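# Place the foam cube on the desk

## Task

Set the foam cube down on the desk so that it rests there by itself, then open the gripper and pull the robot away from it. The robot must not tip over or be left leaning, or the task fails. A cube that stays on the desk only because the robot still holds or props it does not count.

## Robot and tools

ROBOT. A two-wheeled base (differential drive, no sideways motion) carries a lifting column with a tilting head and two six-joint arms, each ending in a two-finger gripper. Shoulder height S = 0.90 m + column_m. Folded, as at the start, the robot measures 0.73 m long, 0.62 m wide and S + 0.43 m tall, and its front sits 0.40 m ahead of the column.

FRAMES. Base frame: origin on the floor beneath the column, between the drive wheels; x forward, y left, z up. left_hand and right_hand are given in this frame and mark the point where the fingers meet (tips reach 8 mm further). The hand's z axis runs along the fingers (quat_wxyz rotates (0, 0, 1) onto it) and its y axis along the opening. The odometry frame is the base frame at the scene's start; base_odometry counts wheel turns only, so slip shows up as travel. Heading is positive to the left, -3.142 to 3.142.

TOOLS.
execute_actions: "actions" is a list holding one action or none (none just reports state and images). An action may contain:
- "base": exactly one relative move, counted from the base's last reported position. {"translate_m": d} drives d metres straight, forward positive, -3 to 3. {"rotate_rad": d} spins in place by d radians, left/counter-clockwise positive, -3.2 to 3.2.
- "joints": one flat dictionary, keyed by joint name, for both arms, head and column together; every value is an absolute target, not an offset. column_m 0 to 0.8 m; head_tilt_rad -0.61 to 1.308 (0 about level, positive looks down); left_joint1_rad .. left_joint6_rad and right_joint1_rad .. right_joint6_rad with ranges j1 -2.879 to 2.879, j2 0 to 3.141, j3 0 to 3.019, j4 -1.692 to 1.57, j5 -1.57 to 1.57, j6 -2.094 to 2.094; left_gripper_m and right_gripper_m 0 (closed) to 0.093 m, the gap between fingertips. Unnamed joints keep their previous target.
- "speeds": caps for this action only: translate_m 0.05 to 0.8 m/s, rotate_rad 0.1 to 1 rad/s (the top values are the defaults). Arms are not slowed by it. A base move needing over 8.667 s is refused; no action runs past 15 s.
"cameras": list from cam_head_left, cam_head_right, cam_left_wrist, cam_right_wrist, nav_camera, or "all"; omitted or null means all, [] means none. Unknown keys or out-of-range values refuse the whole call.
wait: "seconds" 0 to 10; commands nothing, returns state and images.
zoom_image: "camera" plus "region" [x0, y0, x1, y1] in pixels of that camera's latest full image, top-left origin, at most 504 by 504.
read_manual: licence texts only; moves nothing.
finished_scene: "scene" is the current scene's number; ends it for good, so only call it once the cube rests on the desk untouched.

ARM GEOMETRY. With left_joint1_rad -1.57 (right arm 1.57) and joints 5, 6 at 0, the arm swings in a vertical plane straight ahead, 0.23 m beside the column. Let a = j2 - 0.35, b = 1.05 + j2 - j3, c = b - j4 (c = 1.57 means fingers pointing down). Hand point: ahead = 0.12 + 0.39 sin a + 0.38 cos b + 0.25 cos c; height = S + 0.39 cos a - 0.38 sin b - 0.25 sin c. Example: j2, j3, j4 = 0.93, 0.78, 0.14 gives 0.60 m ahead, 0.25 m below S. Expect the real hand up to about 5 cm lower and nearer the column; trust left_hand/right_hand. Positive j1 moves the hand forward, down and to the robot's left; positive j5 swings it right; positive j6 rolls clockwise seen from behind. Reach is about 1 m from the shoulder. A light object like foam can be carried comfortably with fingers down 0.4 to 0.6 m ahead.

GRIPPING. Fingers are 7 cm long; the gripper body is 10 cm wide. To grasp, command an opening smaller than the cube; off_target is then expected. If the reported opening stays at least 0.002 m above the target, something is held.

RESULT LINES. base_status and joint_status: done (within tolerance), off_target (stopped short, may still push), contact_stop (base stalled or column felt a touch), time_out, not_followed. "joint command not followed" with a cause line means a safety check blocked an arm near the other arm or the body; back the named joints off by 0.05 rad or more. on_its_own covers what you did not command; "held at" is a held target, not a position. motor_effort lists wheel motors (positive pushes forward). base_tilt in degrees, forward/right positive. If turned_by_wheels and turned_by_imu disagree by over about 4 % and 0.05 rad, the base hit something or slipped. wheel_motors_off = 1 means the wheels are unpowered. MOTOR HOT warns of heating; OVER-TEMPERATURE FAULT means that arm dropped.

CAUTIONS. Small target changes (under 0.03 rad, 0.08 for j2 and j3) may not move a joint; approach contact in 0.05 rad steps from the last target. A desk top higher than 0.30 m and more than 0.26 m under S can slide over the base housing and strike the column; back up 0.05 m if the base stalls or leans back. Pushing hard for about 3 s cuts the wheel motors for 2 s. Moving arms with column_m below 0.3 risks hitting the housing or floor. Column descent stops on a touch and then refuses to go down until raised 0.2 m. Never let the arms strike or press each other. Avoid dropping or flinging the cube, long hard pushing (motor heat), and anything that could tip the robot. Finish by opening the gripper, lifting the hand clear and backing the base away.

Each tool is called as name(argument=value, ...), one argument or row to a line, values as JSON.

## Session

execute_actions(
  actions=[],
)

Scene clock: 0.00 s.
Joint torques (N m, as the arm reports them, + toward a larger angle): no reading
base_odometry: x=+0.000 y=+0.000 heading=+0.000 (m, m, rad; odometry frame)
turned_by_wheels: +0.000 (rad since the last result)
turned_by_imu: +0.000 (rad since the last result)
base_tilt: forward=+0.6 right=+0.4 (deg)
base_status: not commanded
joint_positions: column_m=+0.556 head_tilt_rad=+0.893 left_joint1_rad=-1.540 left_joint2_rad=+0.847 left_joint3_rad=+0.370 left_joint4_rad=-0.922 left_joint5_rad=+0.055 left_joint6_rad=-0.068 left_gripper_m=+0.095 right_joint1_rad=+1.574 right_joint2_rad=+0.896 right_joint3_rad=+0.386 right_joint4_rad=-0.959 right_joint5_rad=+0.042 right_joint6_rad=+0.091 right_gripper_m=+0.095
joint_status: not commanded
wheel_motors_off: 0
motor_effort: left_wheel=+3 right_wheel=+1 (%)
left_hand: x=+0.1379 y=+0.2212 z=+1.2574 quat_wxyz=(+0.424, +0.055, -0.904, +0.002) (m; base frame)
right_hand: x=+0.1306 y=-0.2321 z=+1.2613 quat_wxyz=(+0.454, -0.030, -0.889, +0.038) (m; base frame)
pictures: cam_head_left, cam_head_right, cam_left_wrist, cam_right_wrist, nav_camera
Images, in order (width x height): cam_head_left 896x504, cam_head_right 896x504, cam_left_wrist 616x616, cam_right_wrist 616x616, nav_camera 896x504.

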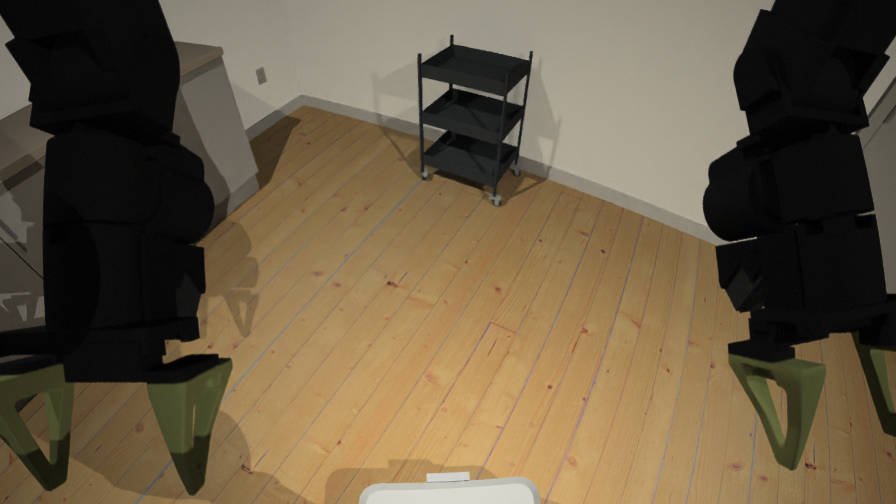

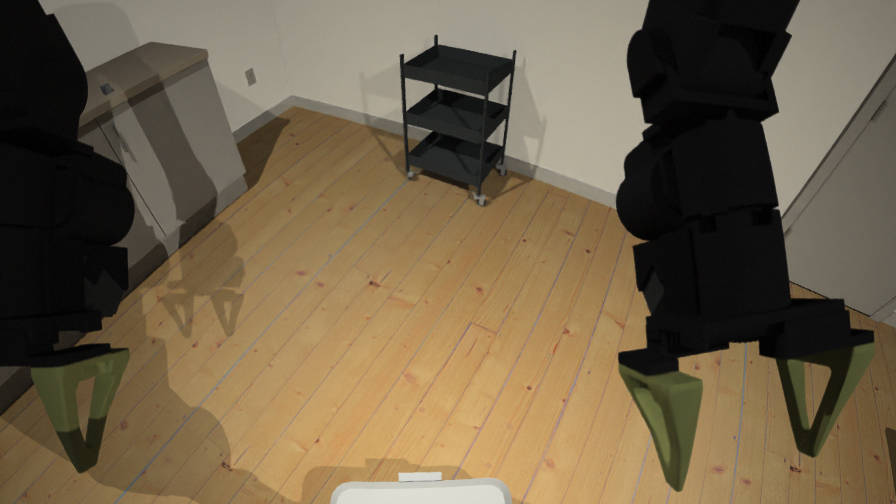

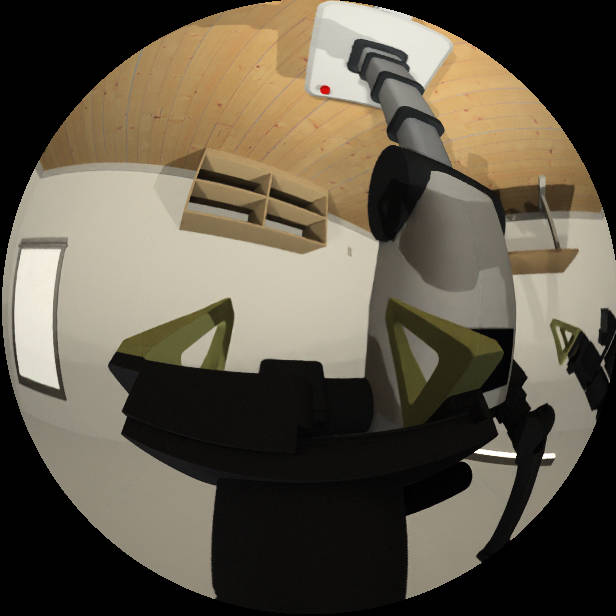

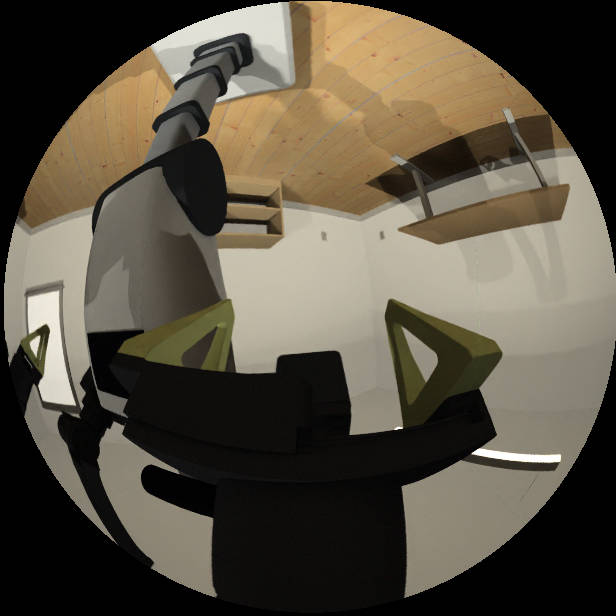

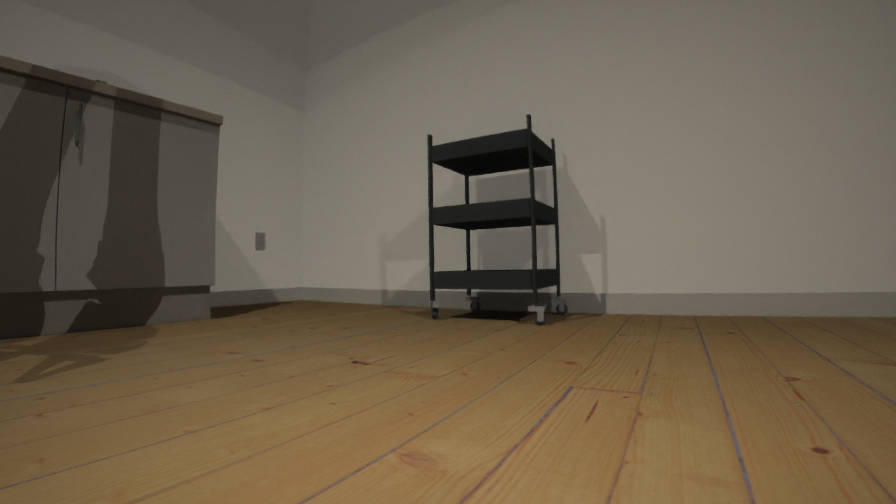

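zoom_image(
  camera="cam_head_right",
  region=[40, 30, 260, 160],
)

zoom_image(
  camera="cam_left_wrist",
  region=[150, 120, 380, 280],
)

zoom_image(
  camera="cam_right_wrist",
  region=[330, 80, 616, 280],
)

Region (40, 30, 260, 160) of cam_head_right's 896x504 image, scaled by 2.291, with more detail than that image has; it fills the top 298 rows of this view, and the rest is white.

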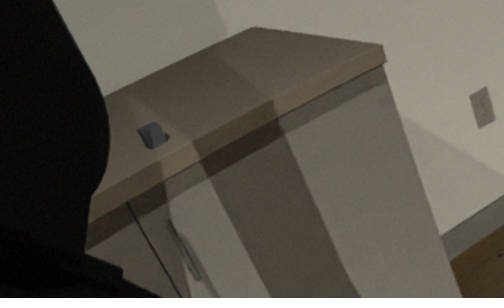

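Region (150, 120, 380, 280) of cam_left_wrist's 616x616 image, scaled by 2.191, with more detail than that image has; it fills the top 351 rows of this view, and the rest is white.

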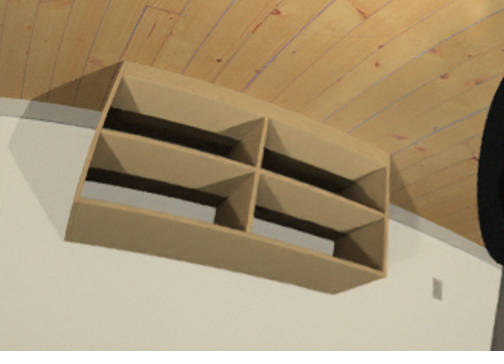

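Region (330, 80, 616, 280) of cam_right_wrist's 616x616 image, scaled by 1.762, with more detail than that image has; it fills the top 352 rows of this view, and the rest is white.

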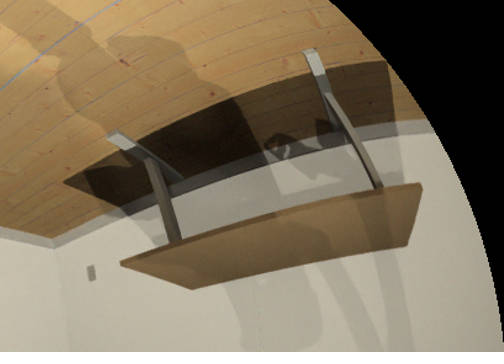

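execute_actions(
  actions=[
    {"base": {"rotate_rad": 0.9}, "joints": {"head_tilt_rad": 0.55}},
  ],
  cameras=["cam_head_left", "cam_head_right", "nav_camera"],
)

Scene clock: 8.20 s.
Joint torques (N m, as the arm reports them, + toward a larger angle): left_arm=[ 0.64 -7.48 -0.41 -1.44 -0.05  0.  ] | right_arm=[-0.69 -8.64 -1.5  -0.95 -0.06  0.07]
base_odometry: x=+0.000 y=+0.000 heading=+0.899 (m, m, rad; odometry frame)
turned_by_wheels: +0.899 (rad since the last result)
turned_by_imu: +0.885 (rad since the last result)
base_tilt: forward=+0.6 right=+0.4 (deg)
base_status: done
joint_positions: column_m=+0.556 head_tilt_rad=+0.568 left_joint1_rad=-1.540 left_joint2_rad=+0.847 left_joint3_rad=+0.370 left_joint4_rad=-0.922 left_joint5_rad=+0.055 left_joint6_rad=-0.068 left_gripper_m=+0.095 right_joint1_rad=+1.574 right_joint2_rad=+0.896 right_joint3_rad=+0.386 right_joint4_rad=-0.959 right_joint5_rad=+0.042 right_joint6_rad=+0.091 right_gripper_m=+0.095
joint_status: all done
wheel_motors_off: 0
motor_effort: left_wheel=-3(29) right_wheel=+3(42) (%)
left_hand: x=+0.1379 y=+0.2212 z=+1.2574 quat_wxyz=(+0.424, +0.055, -0.904, +0.002) (m; base frame)
right_hand: x=+0.1306 y=-0.2321 z=+1.2613 quat_wxyz=(+0.454, -0.030, -0.889, +0.038) (m; base frame)
pictures: cam_head_left, cam_head_right, nav_camera
Images, in order (width x height): cam_head_left 896x504, cam_head_right 896x504, nav_camera 896x504.

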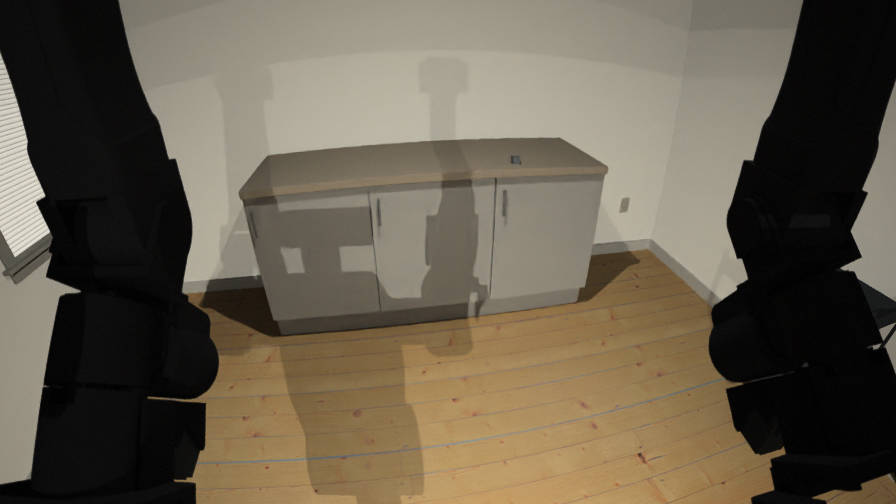

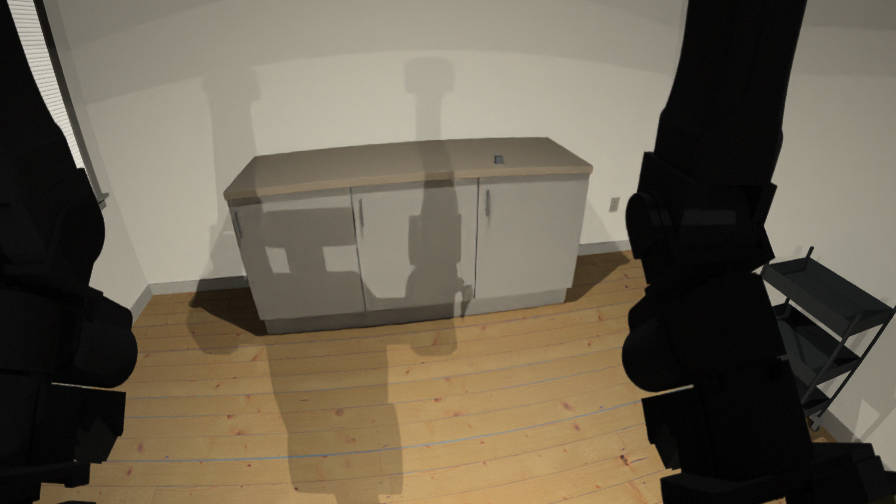

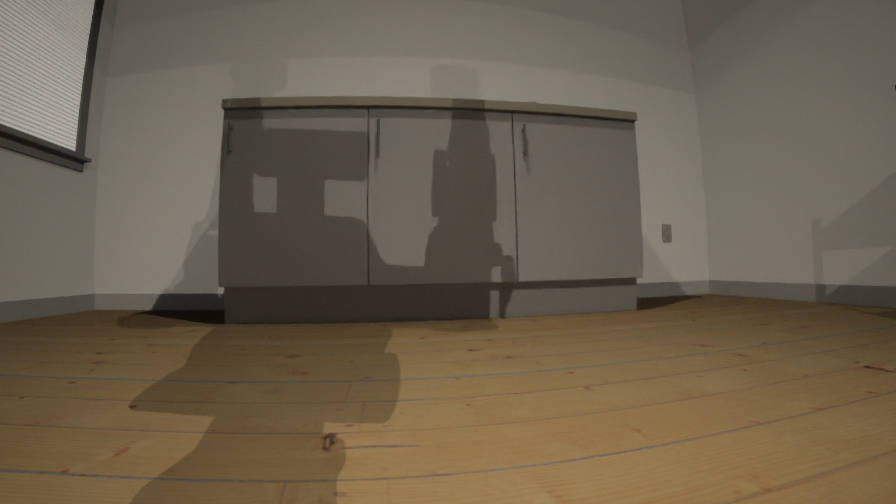

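execute_actions(
  actions=[
    {"base": {"rotate_rad": -0.07}, "joints": {"right_joint1_rad": 1.57, "right_joint2_rad": 1.3, "right_joint3_rad": 1.28, "right_joint4_rad": -0.5, "right_joint5_rad": 0.0, "right_joint6_rad": 0.0, "right_gripper_m": 0.093}},
  ],
  cameras=["cam_head_left"],
)

execute_actions(
  actions=[
    {"base": {"translate_m": 1.1}, "joints": {"head_tilt_rad": 0.75}},
  ],
  cameras=["cam_head_left", "cam_head_right", "nav_camera", "cam_right_wrist"],
)

Scene clock: 27.17 s.
Joint torques (N m, as the arm reports them, + toward a larger angle): left_arm=[ 0.57 -7.56 -0.46 -1.42 -0.05  0.  ] | right_arm=[ -0.91 -20.98   4.92   0.56  -0.18  -0.03]
base_odometry: x=+0.000 y=+0.000 heading=+0.830 (m, m, rad; odometry frame)
turned_by_wheels: -0.069 (rad since the last result)
turned_by_imu: -0.071 (rad since the last result)
base_tilt: forward=+0.7 right=+0.5 (deg)
base_status: done
joint_positions: column_m=+0.556 head_tilt_rad=+0.568 left_joint1_rad=-1.540 left_joint2_rad=+0.847 left_joint3_rad=+0.370 left_joint4_rad=-0.922 left_joint5_rad=+0.055 left_joint6_rad=-0.068 left_gripper_m=+0.095 right_joint1_rad=+1.574 right_joint2_rad=+1.295 right_joint3_rad=+1.276 right_joint4_rad=-0.499 right_joint5_rad=+0.003 right_joint6_rad=+0.008 right_gripper_m=+0.093
joint_status: all done
wheel_motors_off: 0
motor_effort: left_wheel=+6(17) right_wheel=-5(18) (%)
left_hand: x=+0.1379 y=+0.2212 z=+1.2574 quat_wxyz=(+0.424, +0.055, -0.904, +0.002) (m; base frame)
right_hand: x=+0.6225 y=-0.2243 z=+1.1025 quat_wxyz=(-0.003, -0.003, -1.000, +0.000) (m; base frame)
pictures: cam_head_left
Images, in order (width x height): cam_head_left 896x504.

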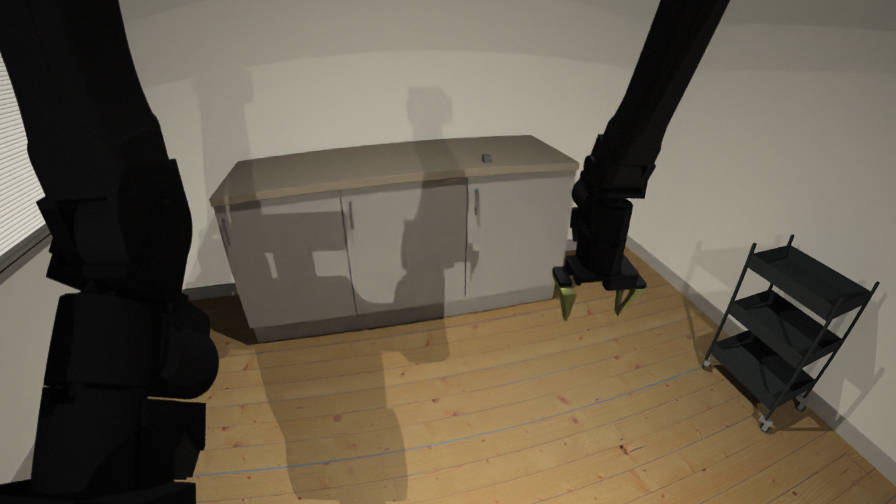

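Scene clock: 30.73 s.
Joint torques (N m, as the arm reports them, + toward a larger angle): left_arm=[ 0.55 -7.6  -0.41 -1.41 -0.05  0.  ] | right_arm=[ -0.98 -21.14   5.05   0.6   -0.18  -0.03]
base_odometry: x=+0.742 y=+0.812 heading=+0.831 (m, m, rad; odometry frame)
turned_by_wheels: +0.001 (rad since the last result)
turned_by_imu: +0.001 (rad since the last result)
base_tilt: forward=+0.5 right=+0.4 (deg)
base_status: done
joint_positions: column_m=+0.556 head_tilt_rad=+0.753 left_joint1_rad=-1.540 left_joint2_rad=+0.847 left_joint3_rad=+0.371 left_joint4_rad=-0.922 left_joint5_rad=+0.055 left_joint6_rad=-0.068 left_gripper_m=+0.095 right_joint1_rad=+1.574 right_joint2_rad=+1.295 right_joint3_rad=+1.274 right_joint4_rad=-0.499 right_joint5_rad=+0.003 right_joint6_rad=+0.008 right_gripper_m=+0.093
joint_status: all done
wheel_motors_off: 0
motor_effort: left_wheel=+1(51) right_wheel=-1(43) (%)
left_hand: x=+0.1383 y=+0.2212 z=+1.2573 quat_wxyz=(+0.423, +0.055, -0.904, +0.002) (m; base frame)
right_hand: x=+0.6214 y=-0.2243 z=+1.1021 quat_wxyz=(-0.002, -0.003, -1.000, +0.000) (m; base frame)
pictures: cam_head_left, cam_head_right, cam_right_wrist, nav_camera
Images, in order (width x height): cam_head_left 896x504, cam_head_right 896x504, cam_right_wrist 616x616, nav_camera 896x504.

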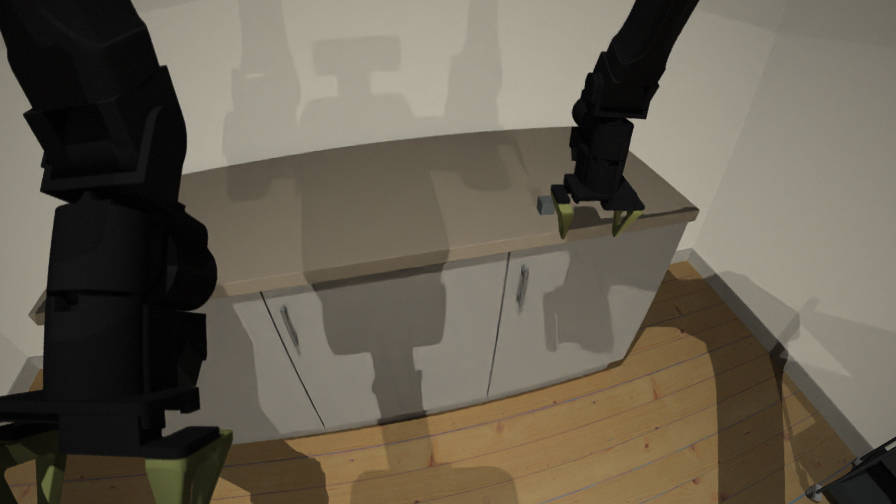

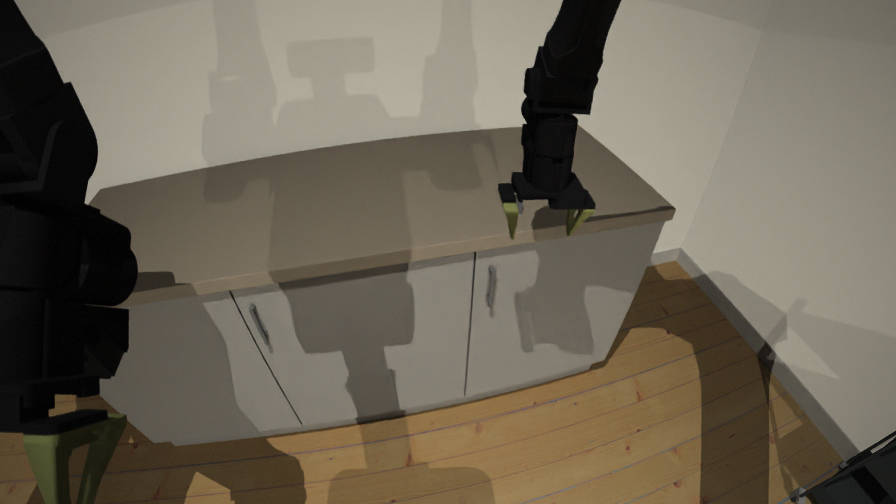

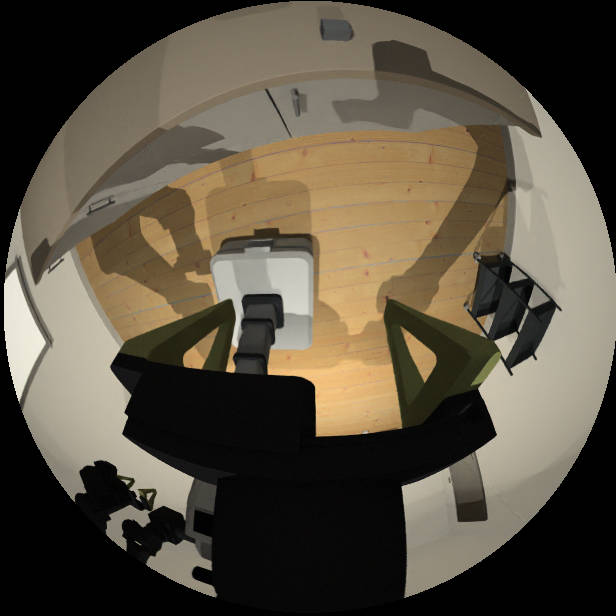

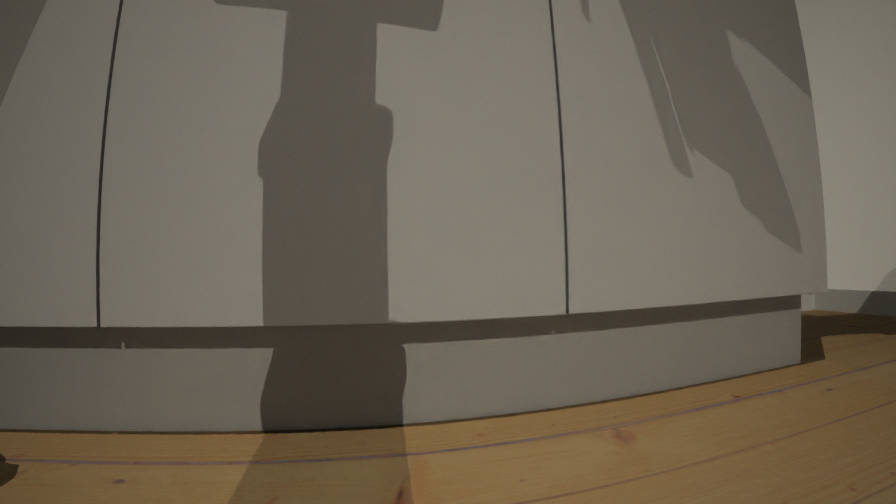

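execute_actions(
  actions=[
    {"base": {"translate_m": 0.26}, "joints": {"head_tilt_rad": 0.9, "right_joint1_rad": 1.57, "right_joint2_rad": 1.473, "right_joint3_rad": 1.737, "right_joint4_rad": -0.784, "right_joint5_rad": 0.0, "right_joint6_rad": 0.0}},
  ],
  cameras=["cam_head_left", "cam_head_right", "nav_camera", "cam_right_wrist"],
)

Scene clock: 47.63 s.
Joint torques (N m, as the arm reports them, + toward a larger angle): left_arm=[ 0.56 -7.56 -0.5  -1.4  -0.05  0.01] | right_arm=[ -1.25 -25.18   7.59   0.55  -0.18  -0.02]
base_odometry: x=+0.917 y=+1.004 heading=+0.832 (m, m, rad; odometry frame)
turned_by_wheels: +0.001 (rad since the last result)
turned_by_imu: -0.001 (rad since the last result)
base_tilt: forward=+0.6 right=+0.5 (deg)
base_status: done
joint_positions: column_m=+0.556 head_tilt_rad=+0.902 left_joint1_rad=-1.540 left_joint2_rad=+0.847 left_joint3_rad=+0.372 left_joint4_rad=-0.922 left_joint5_rad=+0.055 left_joint6_rad=-0.068 left_gripper_m=+0.095 right_joint1_rad=+1.574 right_joint2_rad=+1.464 right_joint3_rad=+1.726 right_joint4_rad=-0.783 right_joint5_rad=+0.003 right_joint6_rad=+0.008 right_gripper_m=+0.093
joint_status: all done
wheel_motors_off: 0
motor_effort: left_wheel=+1(33) right_wheel=-1(38) (%)
left_hand: x=+0.1389 y=+0.2212 z=+1.2571 quat_wxyz=(+0.423, +0.055, -0.905, +0.002) (m; base frame)
right_hand: x=+0.7406 y=-0.2242 z=+1.1110 quat_wxyz=(-0.001, -0.003, -1.000, +0.000) (m; base frame)
pictures: cam_head_left, cam_head_right, cam_right_wrist, nav_camera
Images, in order (width x height): cam_head_left 896x504, cam_head_right 896x504, cam_right_wrist 616x616, nav_camera 896x504.

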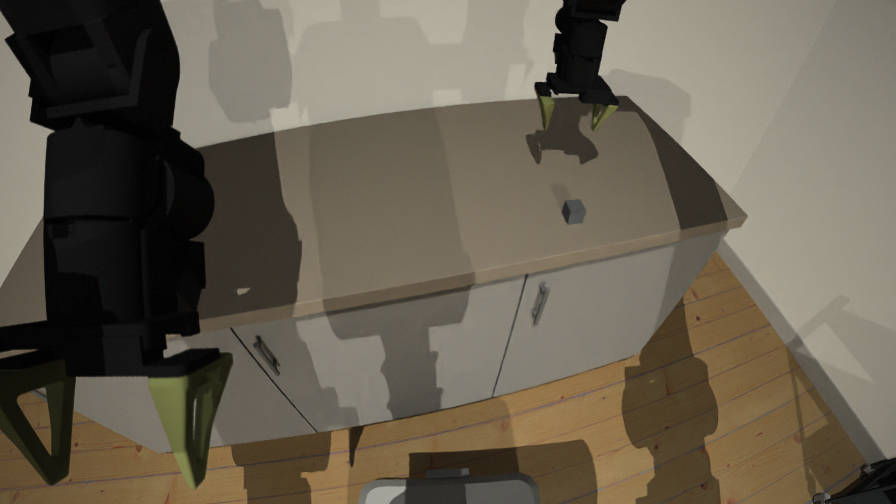

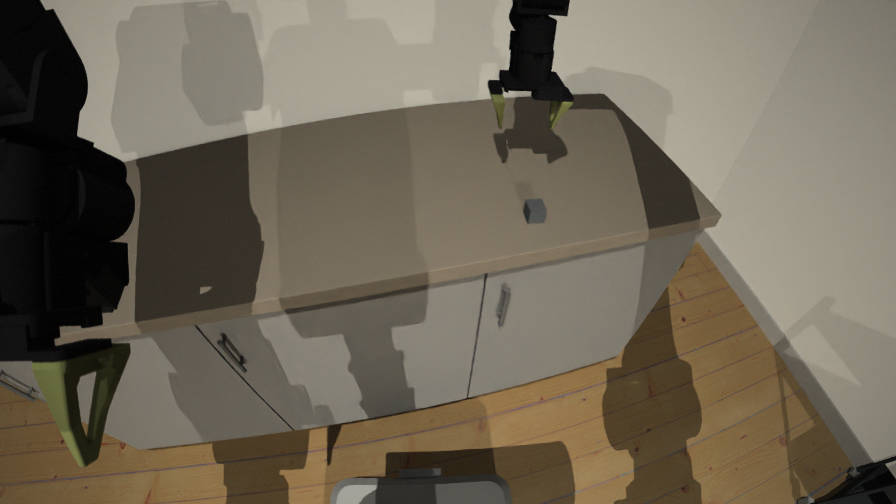

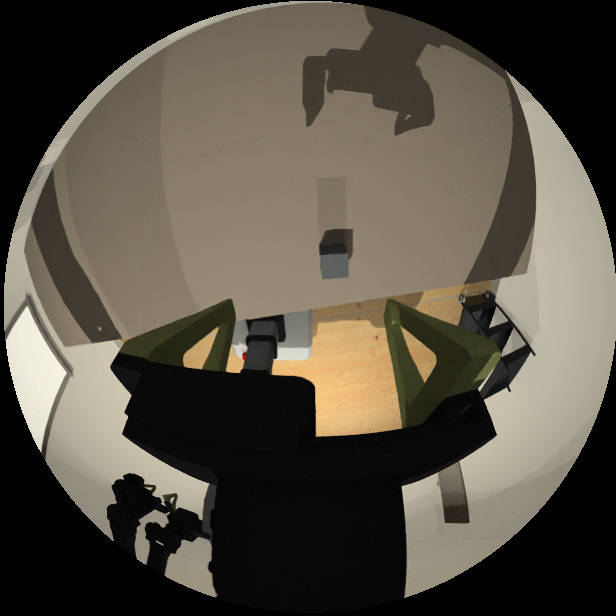

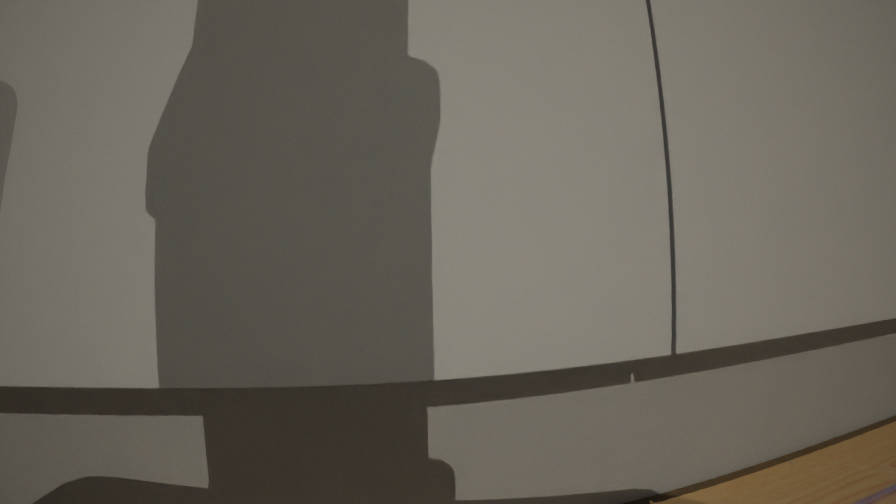

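execute_actions(
  actions=[
    {"joints": {"right_joint1_rad": 1.525, "right_joint2_rad": 1.613, "right_joint3_rad": 1.641, "right_joint4_rad": -0.548, "right_joint5_rad": 0.0, "right_joint6_rad": 0.0}},
  ],
  cameras=["cam_head_left", "cam_head_right", "cam_right_wrist"],
)

Scene clock: 71.10 s.
Joint torques (N m, as the arm reports them, + toward a larger angle): left_arm=[ 0.5  -7.49 -0.5  -1.41 -0.05  0.01] | right_arm=[ -1.17 -25.16   6.28   0.83  -0.11  -0.02]
base_odometry: x=+0.917 y=+1.004 heading=+0.832 (m, m, rad; odometry frame)
turned_by_wheels: +0.000 (rad since the last result)
turned_by_imu: -0.002 (rad since the last result)
base_tilt: forward=+0.7 right=+0.4 (deg)
base_status: not commanded
joint_positions: column_m=+0.556 head_tilt_rad=+0.902 left_joint1_rad=-1.540 left_joint2_rad=+0.847 left_joint3_rad=+0.372 left_joint4_rad=-0.922 left_joint5_rad=+0.055 left_joint6_rad=-0.068 left_gripper_m=+0.095 right_joint1_rad=+1.519 right_joint2_rad=+1.624 right_joint3_rad=+1.621 right_joint4_rad=-0.557 right_joint5_rad=+0.002 right_joint6_rad=+0.008 right_gripper_m=+0.093
joint_status: all done
wheel_motors_off: 0
motor_effort: left_wheel=+3(3) right_wheel=-3(3) (%)
left_hand: x=+0.1389 y=+0.2212 z=+1.2571 quat_wxyz=(+0.423, +0.055, -0.905, +0.002) (m; base frame)
right_hand: x=+0.6729 y=-0.2620 z=+0.9937 quat_wxyz=(+0.018, -0.017, -0.999, +0.023) (m; base frame)
pictures: cam_head_left, cam_head_right, cam_right_wrist
Images, in order (width x height): cam_head_left 896x504, cam_head_right 896x504, cam_right_wrist 616x616.

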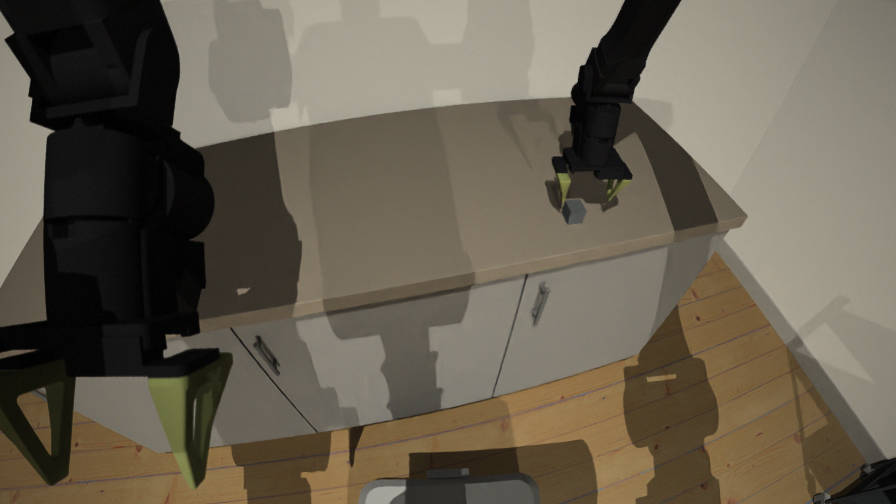

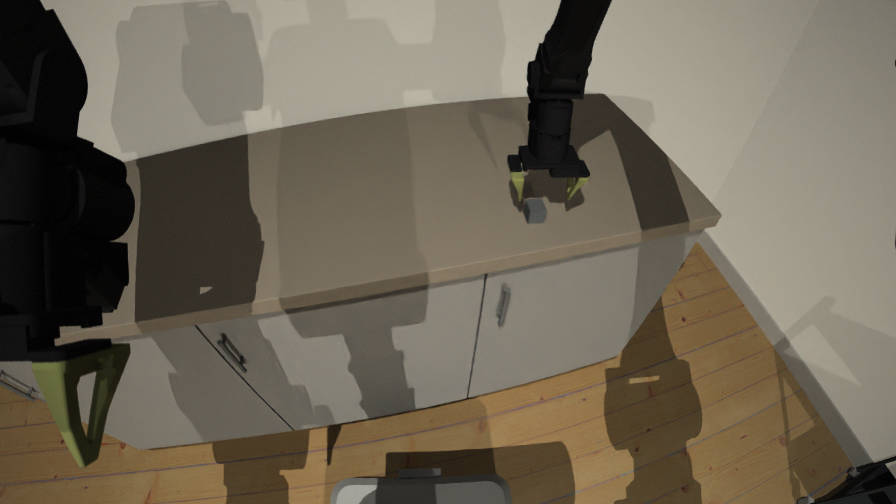

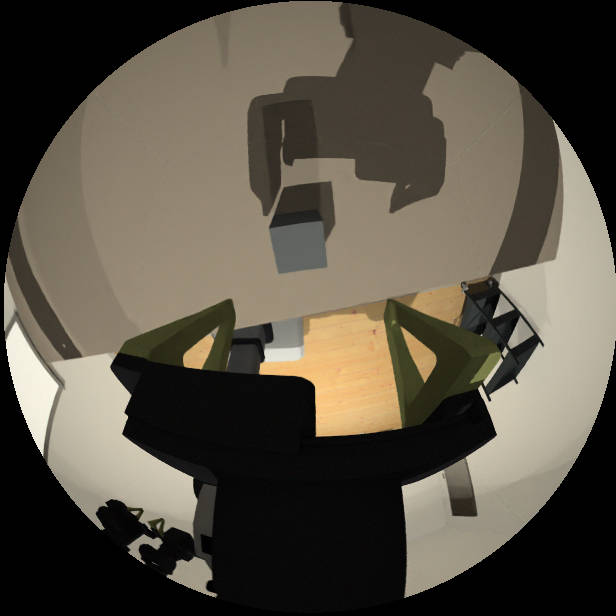

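execute_actions(
  actions=[
    {"joints": {"column_m": 0.492}},
  ],
  cameras=["cam_head_left", "cam_right_wrist"],
)

Scene clock: 80.83 s.
Joint torques (N m, as the arm reports them, + toward a larger angle): left_arm=[ 0.52 -7.63 -0.55 -1.41 -0.05  0.01] | right_arm=[ -1.12 -25.17   6.3    0.82  -0.11  -0.02]
base_odometry: x=+0.917 y=+1.004 heading=+0.832 (m, m, rad; odometry frame)
turned_by_wheels: +0.000 (rad since the last result)
turned_by_imu: -0.002 (rad since the last result)
base_tilt: forward=+0.6 right=+0.5 (deg)
base_status: not commanded
joint_positions: column_m=+0.492 head_tilt_rad=+0.902 left_joint1_rad=-1.540 left_joint2_rad=+0.847 left_joint3_rad=+0.372 left_joint4_rad=-0.922 left_joint5_rad=+0.055 left_joint6_rad=-0.068 left_gripper_m=+0.095 right_joint1_rad=+1.519 right_joint2_rad=+1.623 right_joint3_rad=+1.621 right_joint4_rad=-0.557 right_joint5_rad=+0.002 right_joint6_rad=+0.008 right_gripper_m=+0.093
joint_status: all done
wheel_motors_off: 0
motor_effort: left_wheel=+3(3) right_wheel=-3(3) (%)
left_hand: x=+0.1389 y=+0.2212 z=+1.1926 quat_wxyz=(+0.423, +0.055, -0.905, +0.002) (m; base frame)
right_hand: x=+0.6731 y=-0.2620 z=+0.9294 quat_wxyz=(+0.018, -0.017, -0.999, +0.023) (m; base frame)
pictures: cam_head_left, cam_right_wrist
Images, in order (width x height): cam_head_left 896x504, cam_right_wrist 616x616.

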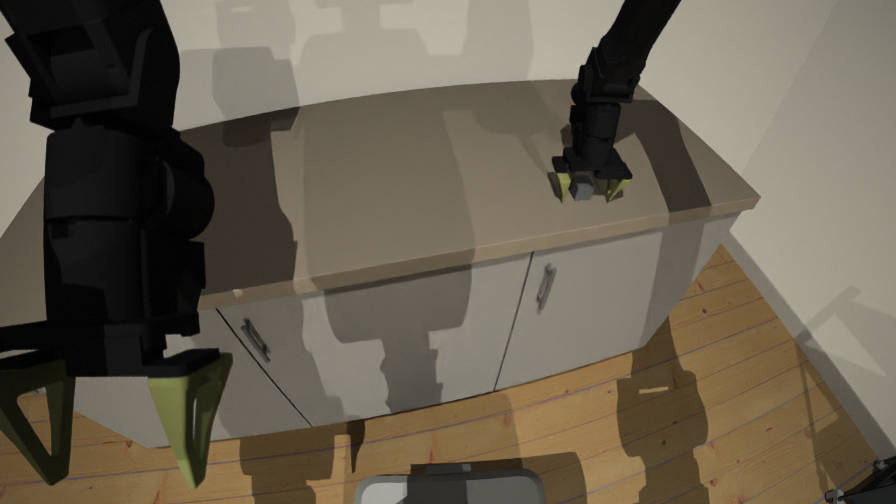

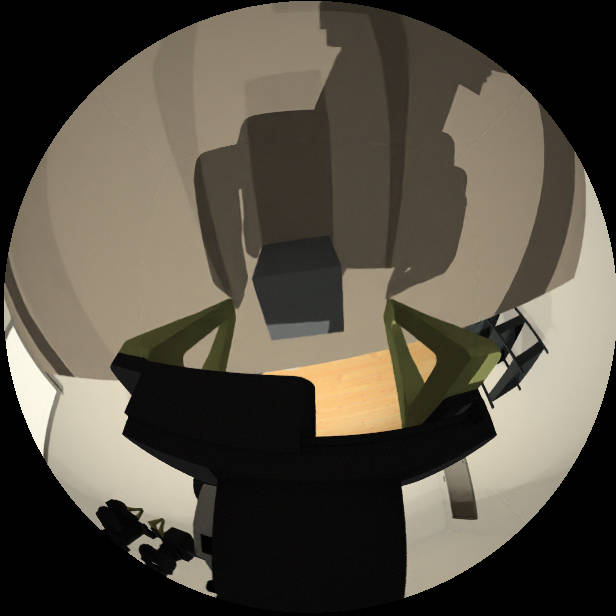

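zoom_image(
  camera="cam_head_left",
  region=[530, 130, 670, 230],
)

Region (530, 130, 670, 230) of cam_head_left's 896x504 image, scaled by 3.600, with more detail than that image has; it fills the top 360 rows of this view, and the rest is white.

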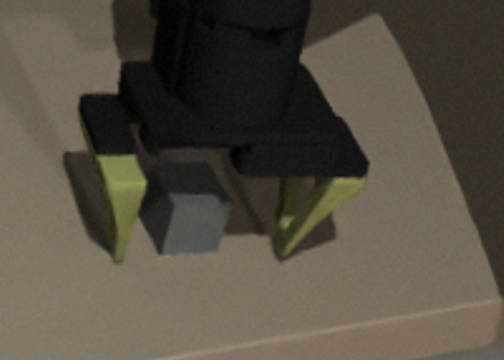

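execute_actions(
  actions=[
    {"base": {"translate_m": 0.02}},
  ],
  cameras=["cam_right_wrist"],
)

execute_actions(
  actions=[
    {"joints": {"right_gripper_m": 0.015}},
  ],
  cameras=["cam_head_left", "cam_right_wrist"],
)

Scene clock: 97.30 s.
Joint torques (N m, as the arm reports them, + toward a larger angle): left_arm=[ 0.58 -7.45 -0.44 -1.42 -0.05  0.  ] | right_arm=[ -1.19 -25.     5.94   0.78  -0.11  -0.02]
base_odometry: x=+0.931 y=+1.019 heading=+0.833 (m, m, rad; odometry frame)
turned_by_wheels: +0.000 (rad since the last result)
turned_by_imu: -0.001 (rad since the last result)
base_tilt: forward=+0.6 right=+0.3 (deg)
base_status: done
joint_positions: column_m=+0.492 head_tilt_rad=+0.902 left_joint1_rad=-1.540 left_joint2_rad=+0.847 left_joint3_rad=+0.370 left_joint4_rad=-0.922 left_joint5_rad=+0.055 left_joint6_rad=-0.068 left_gripper_m=+0.095 right_joint1_rad=+1.519 right_joint2_rad=+1.621 right_joint3_rad=+1.626 right_joint4_rad=-0.553 right_joint5_rad=+0.002 right_joint6_rad=+0.008 right_gripper_m=+0.093
joint_status: not commanded
wheel_motors_off: 0
motor_effort: left_wheel=+1(28) right_wheel=-1(33) (%)
left_hand: x=+0.1381 y=+0.2212 z=+1.1929 quat_wxyz=(+0.424, +0.055, -0.904, +0.002) (m; base frame)
right_hand: x=+0.6781 y=-0.2617 z=+0.9318 quat_wxyz=(+0.012, -0.017, -1.000, +0.023) (m; base frame)
pictures: cam_right_wrist
Images, in order (width x height): cam_right_wrist 616x616.

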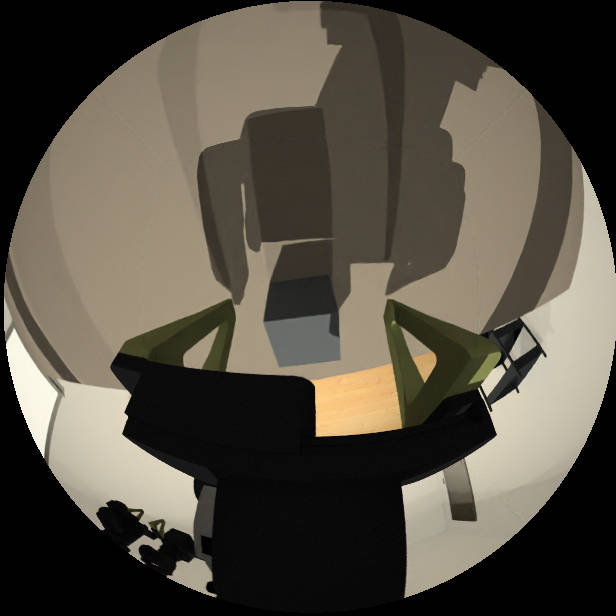

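Scene clock: 97.97 s.
Joint torques (N m, as the arm reports them, + toward a larger angle): left_arm=[ 0.65 -7.52 -0.36 -1.41 -0.06  0.01] | right_arm=[ -1.16 -25.1    5.99   0.73  -0.11  -0.02]
base_odometry: x=+0.931 y=+1.019 heading=+0.833 (m, m, rad; odometry frame)
turned_by_wheels: +0.000 (rad since the last result)
turned_by_imu: +0.000 (rad since the last result)
base_tilt: forward=+0.7 right=+0.4 (deg)
base_status: not commanded
joint_positions: column_m=+0.492 head_tilt_rad=+0.902 left_joint1_rad=-1.540 left_joint2_rad=+0.847 left_joint3_rad=+0.370 left_joint4_rad=-0.922 left_joint5_rad=+0.055 left_joint6_rad=-0.068 left_gripper_m=+0.095 right_joint1_rad=+1.519 right_joint2_rad=+1.621 right_joint3_rad=+1.626 right_joint4_rad=-0.553 right_joint5_rad=+0.002 right_joint6_rad=+0.008 right_gripper_m=+0.034
joint_status: right_gripper_m off_target (ended at +0.034, target +0.015)
wheel_motors_off: 0
motor_effort: left_wheel=+1(1) right_wheel=-1(1) (%)
left_hand: x=+0.1381 y=+0.2212 z=+1.1929 quat_wxyz=(+0.424, +0.055, -0.904, +0.002) (m; base frame)
right_hand: x=+0.6781 y=-0.2617 z=+0.9318 quat_wxyz=(+0.012, -0.017, -1.000, +0.023) (m; base frame)
pictures: cam_head_left, cam_right_wrist
Images, in order (width x height): cam_head_left 896x504, cam_right_wrist 616x616.

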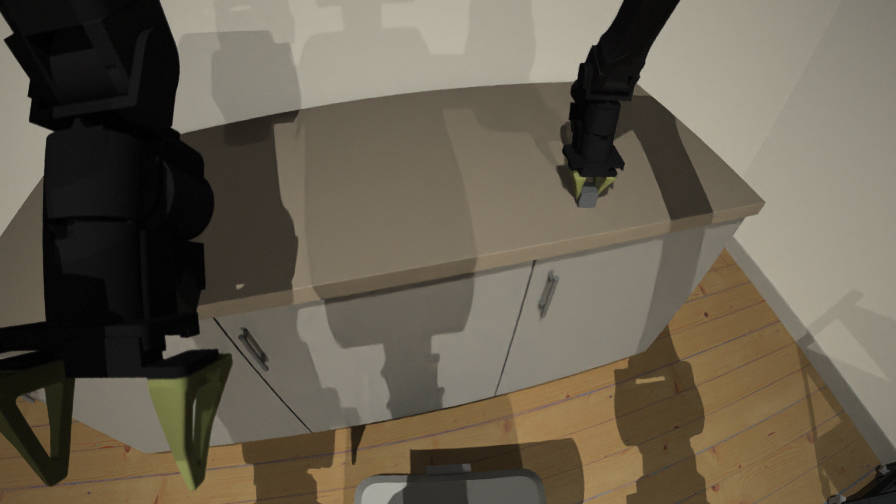

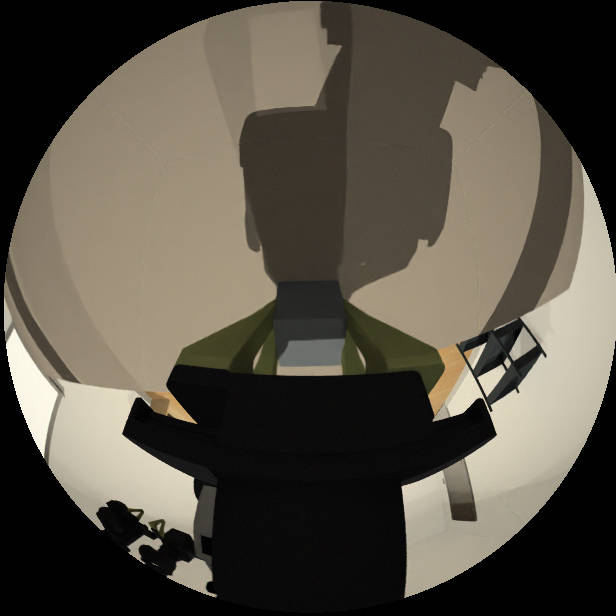

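zoom_image(
  camera="cam_head_left",
  region=[540, 140, 650, 220],
)

Region (540, 140, 650, 220) of cam_head_left's 896x504 image, scaled by 4.582, with more detail than that image has; it fills the top 367 rows of this view, and the rest is white.

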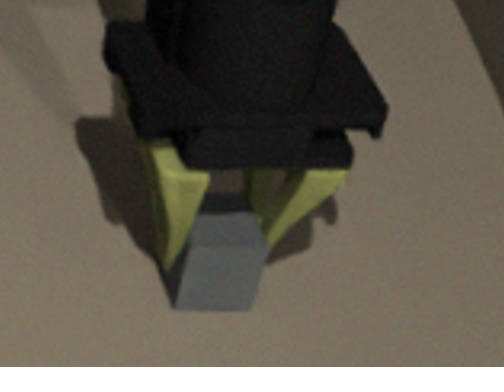

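execute_actions(
  actions=[
    {"base": {"translate_m": -0.3}, "joints": {"column_m": 0.56}, "speeds": {"translate_m": 0.3}},
  ],
  cameras=["cam_head_left", "cam_right_wrist"],
)

Scene clock: 123.70 s.
Joint torques (N m, as the arm reports them, + toward a larger angle): left_arm=[ 0.55 -7.57 -0.35 -1.43 -0.05  0.  ] | right_arm=[ -1.23 -25.67   5.94   0.7   -0.12  -0.02]
base_odometry: x=+0.729 y=+0.797 heading=+0.834 (m, m, rad; odometry frame)
turned_by_wheels: +0.001 (rad since the last result)
turned_by_imu: -0.001 (rad since the last result)
base_tilt: forward=+0.7 right=+0.4 (deg)
base_status: done
joint_positions: column_m=+0.560 head_tilt_rad=+0.902 left_joint1_rad=-1.540 left_joint2_rad=+0.847 left_joint3_rad=+0.369 left_joint4_rad=-0.922 left_joint5_rad=+0.055 left_joint6_rad=-0.068 left_gripper_m=+0.095 right_joint1_rad=+1.520 right_joint2_rad=+1.620 right_joint3_rad=+1.627 right_joint4_rad=-0.552 right_joint5_rad=+0.002 right_joint6_rad=+0.008 right_gripper_m=+0.034
joint_status: all done
wheel_motors_off: 0
motor_effort: left_wheel=+1(35) right_wheel=-1(28) (%)
left_hand: x=+0.1375 y=+0.2212 z=+1.2609 quat_wxyz=(+0.424, +0.055, -0.904, +0.002) (m; base frame)
right_hand: x=+0.6790 y=-0.2612 z=+1.0000 quat_wxyz=(+0.011, -0.017, -1.000, +0.023) (m; base frame)
pictures: cam_head_left, cam_right_wrist
Images, in order (width x height): cam_head_left 896x504, cam_right_wrist 616x616.

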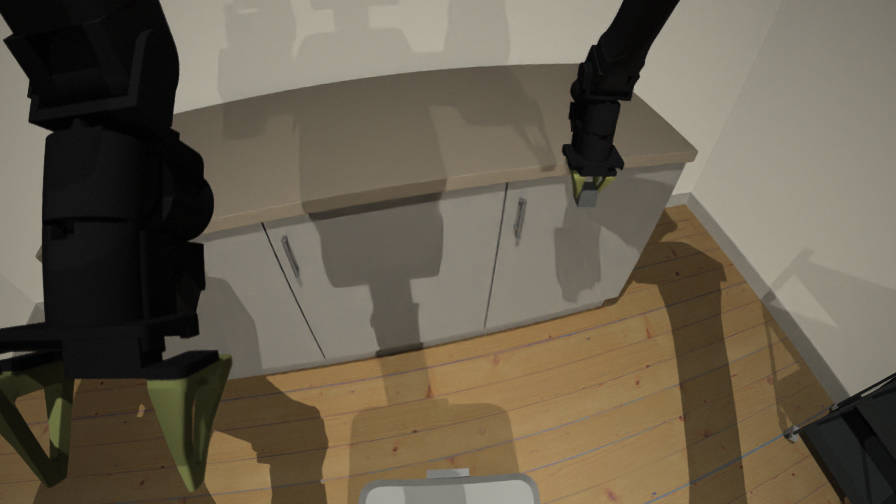

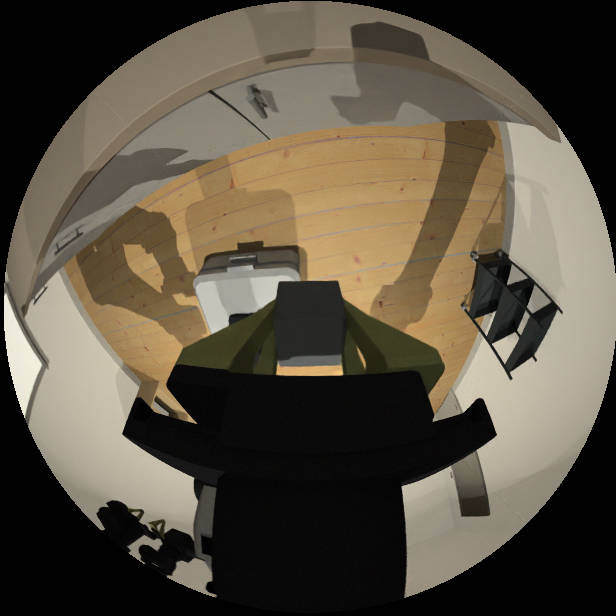

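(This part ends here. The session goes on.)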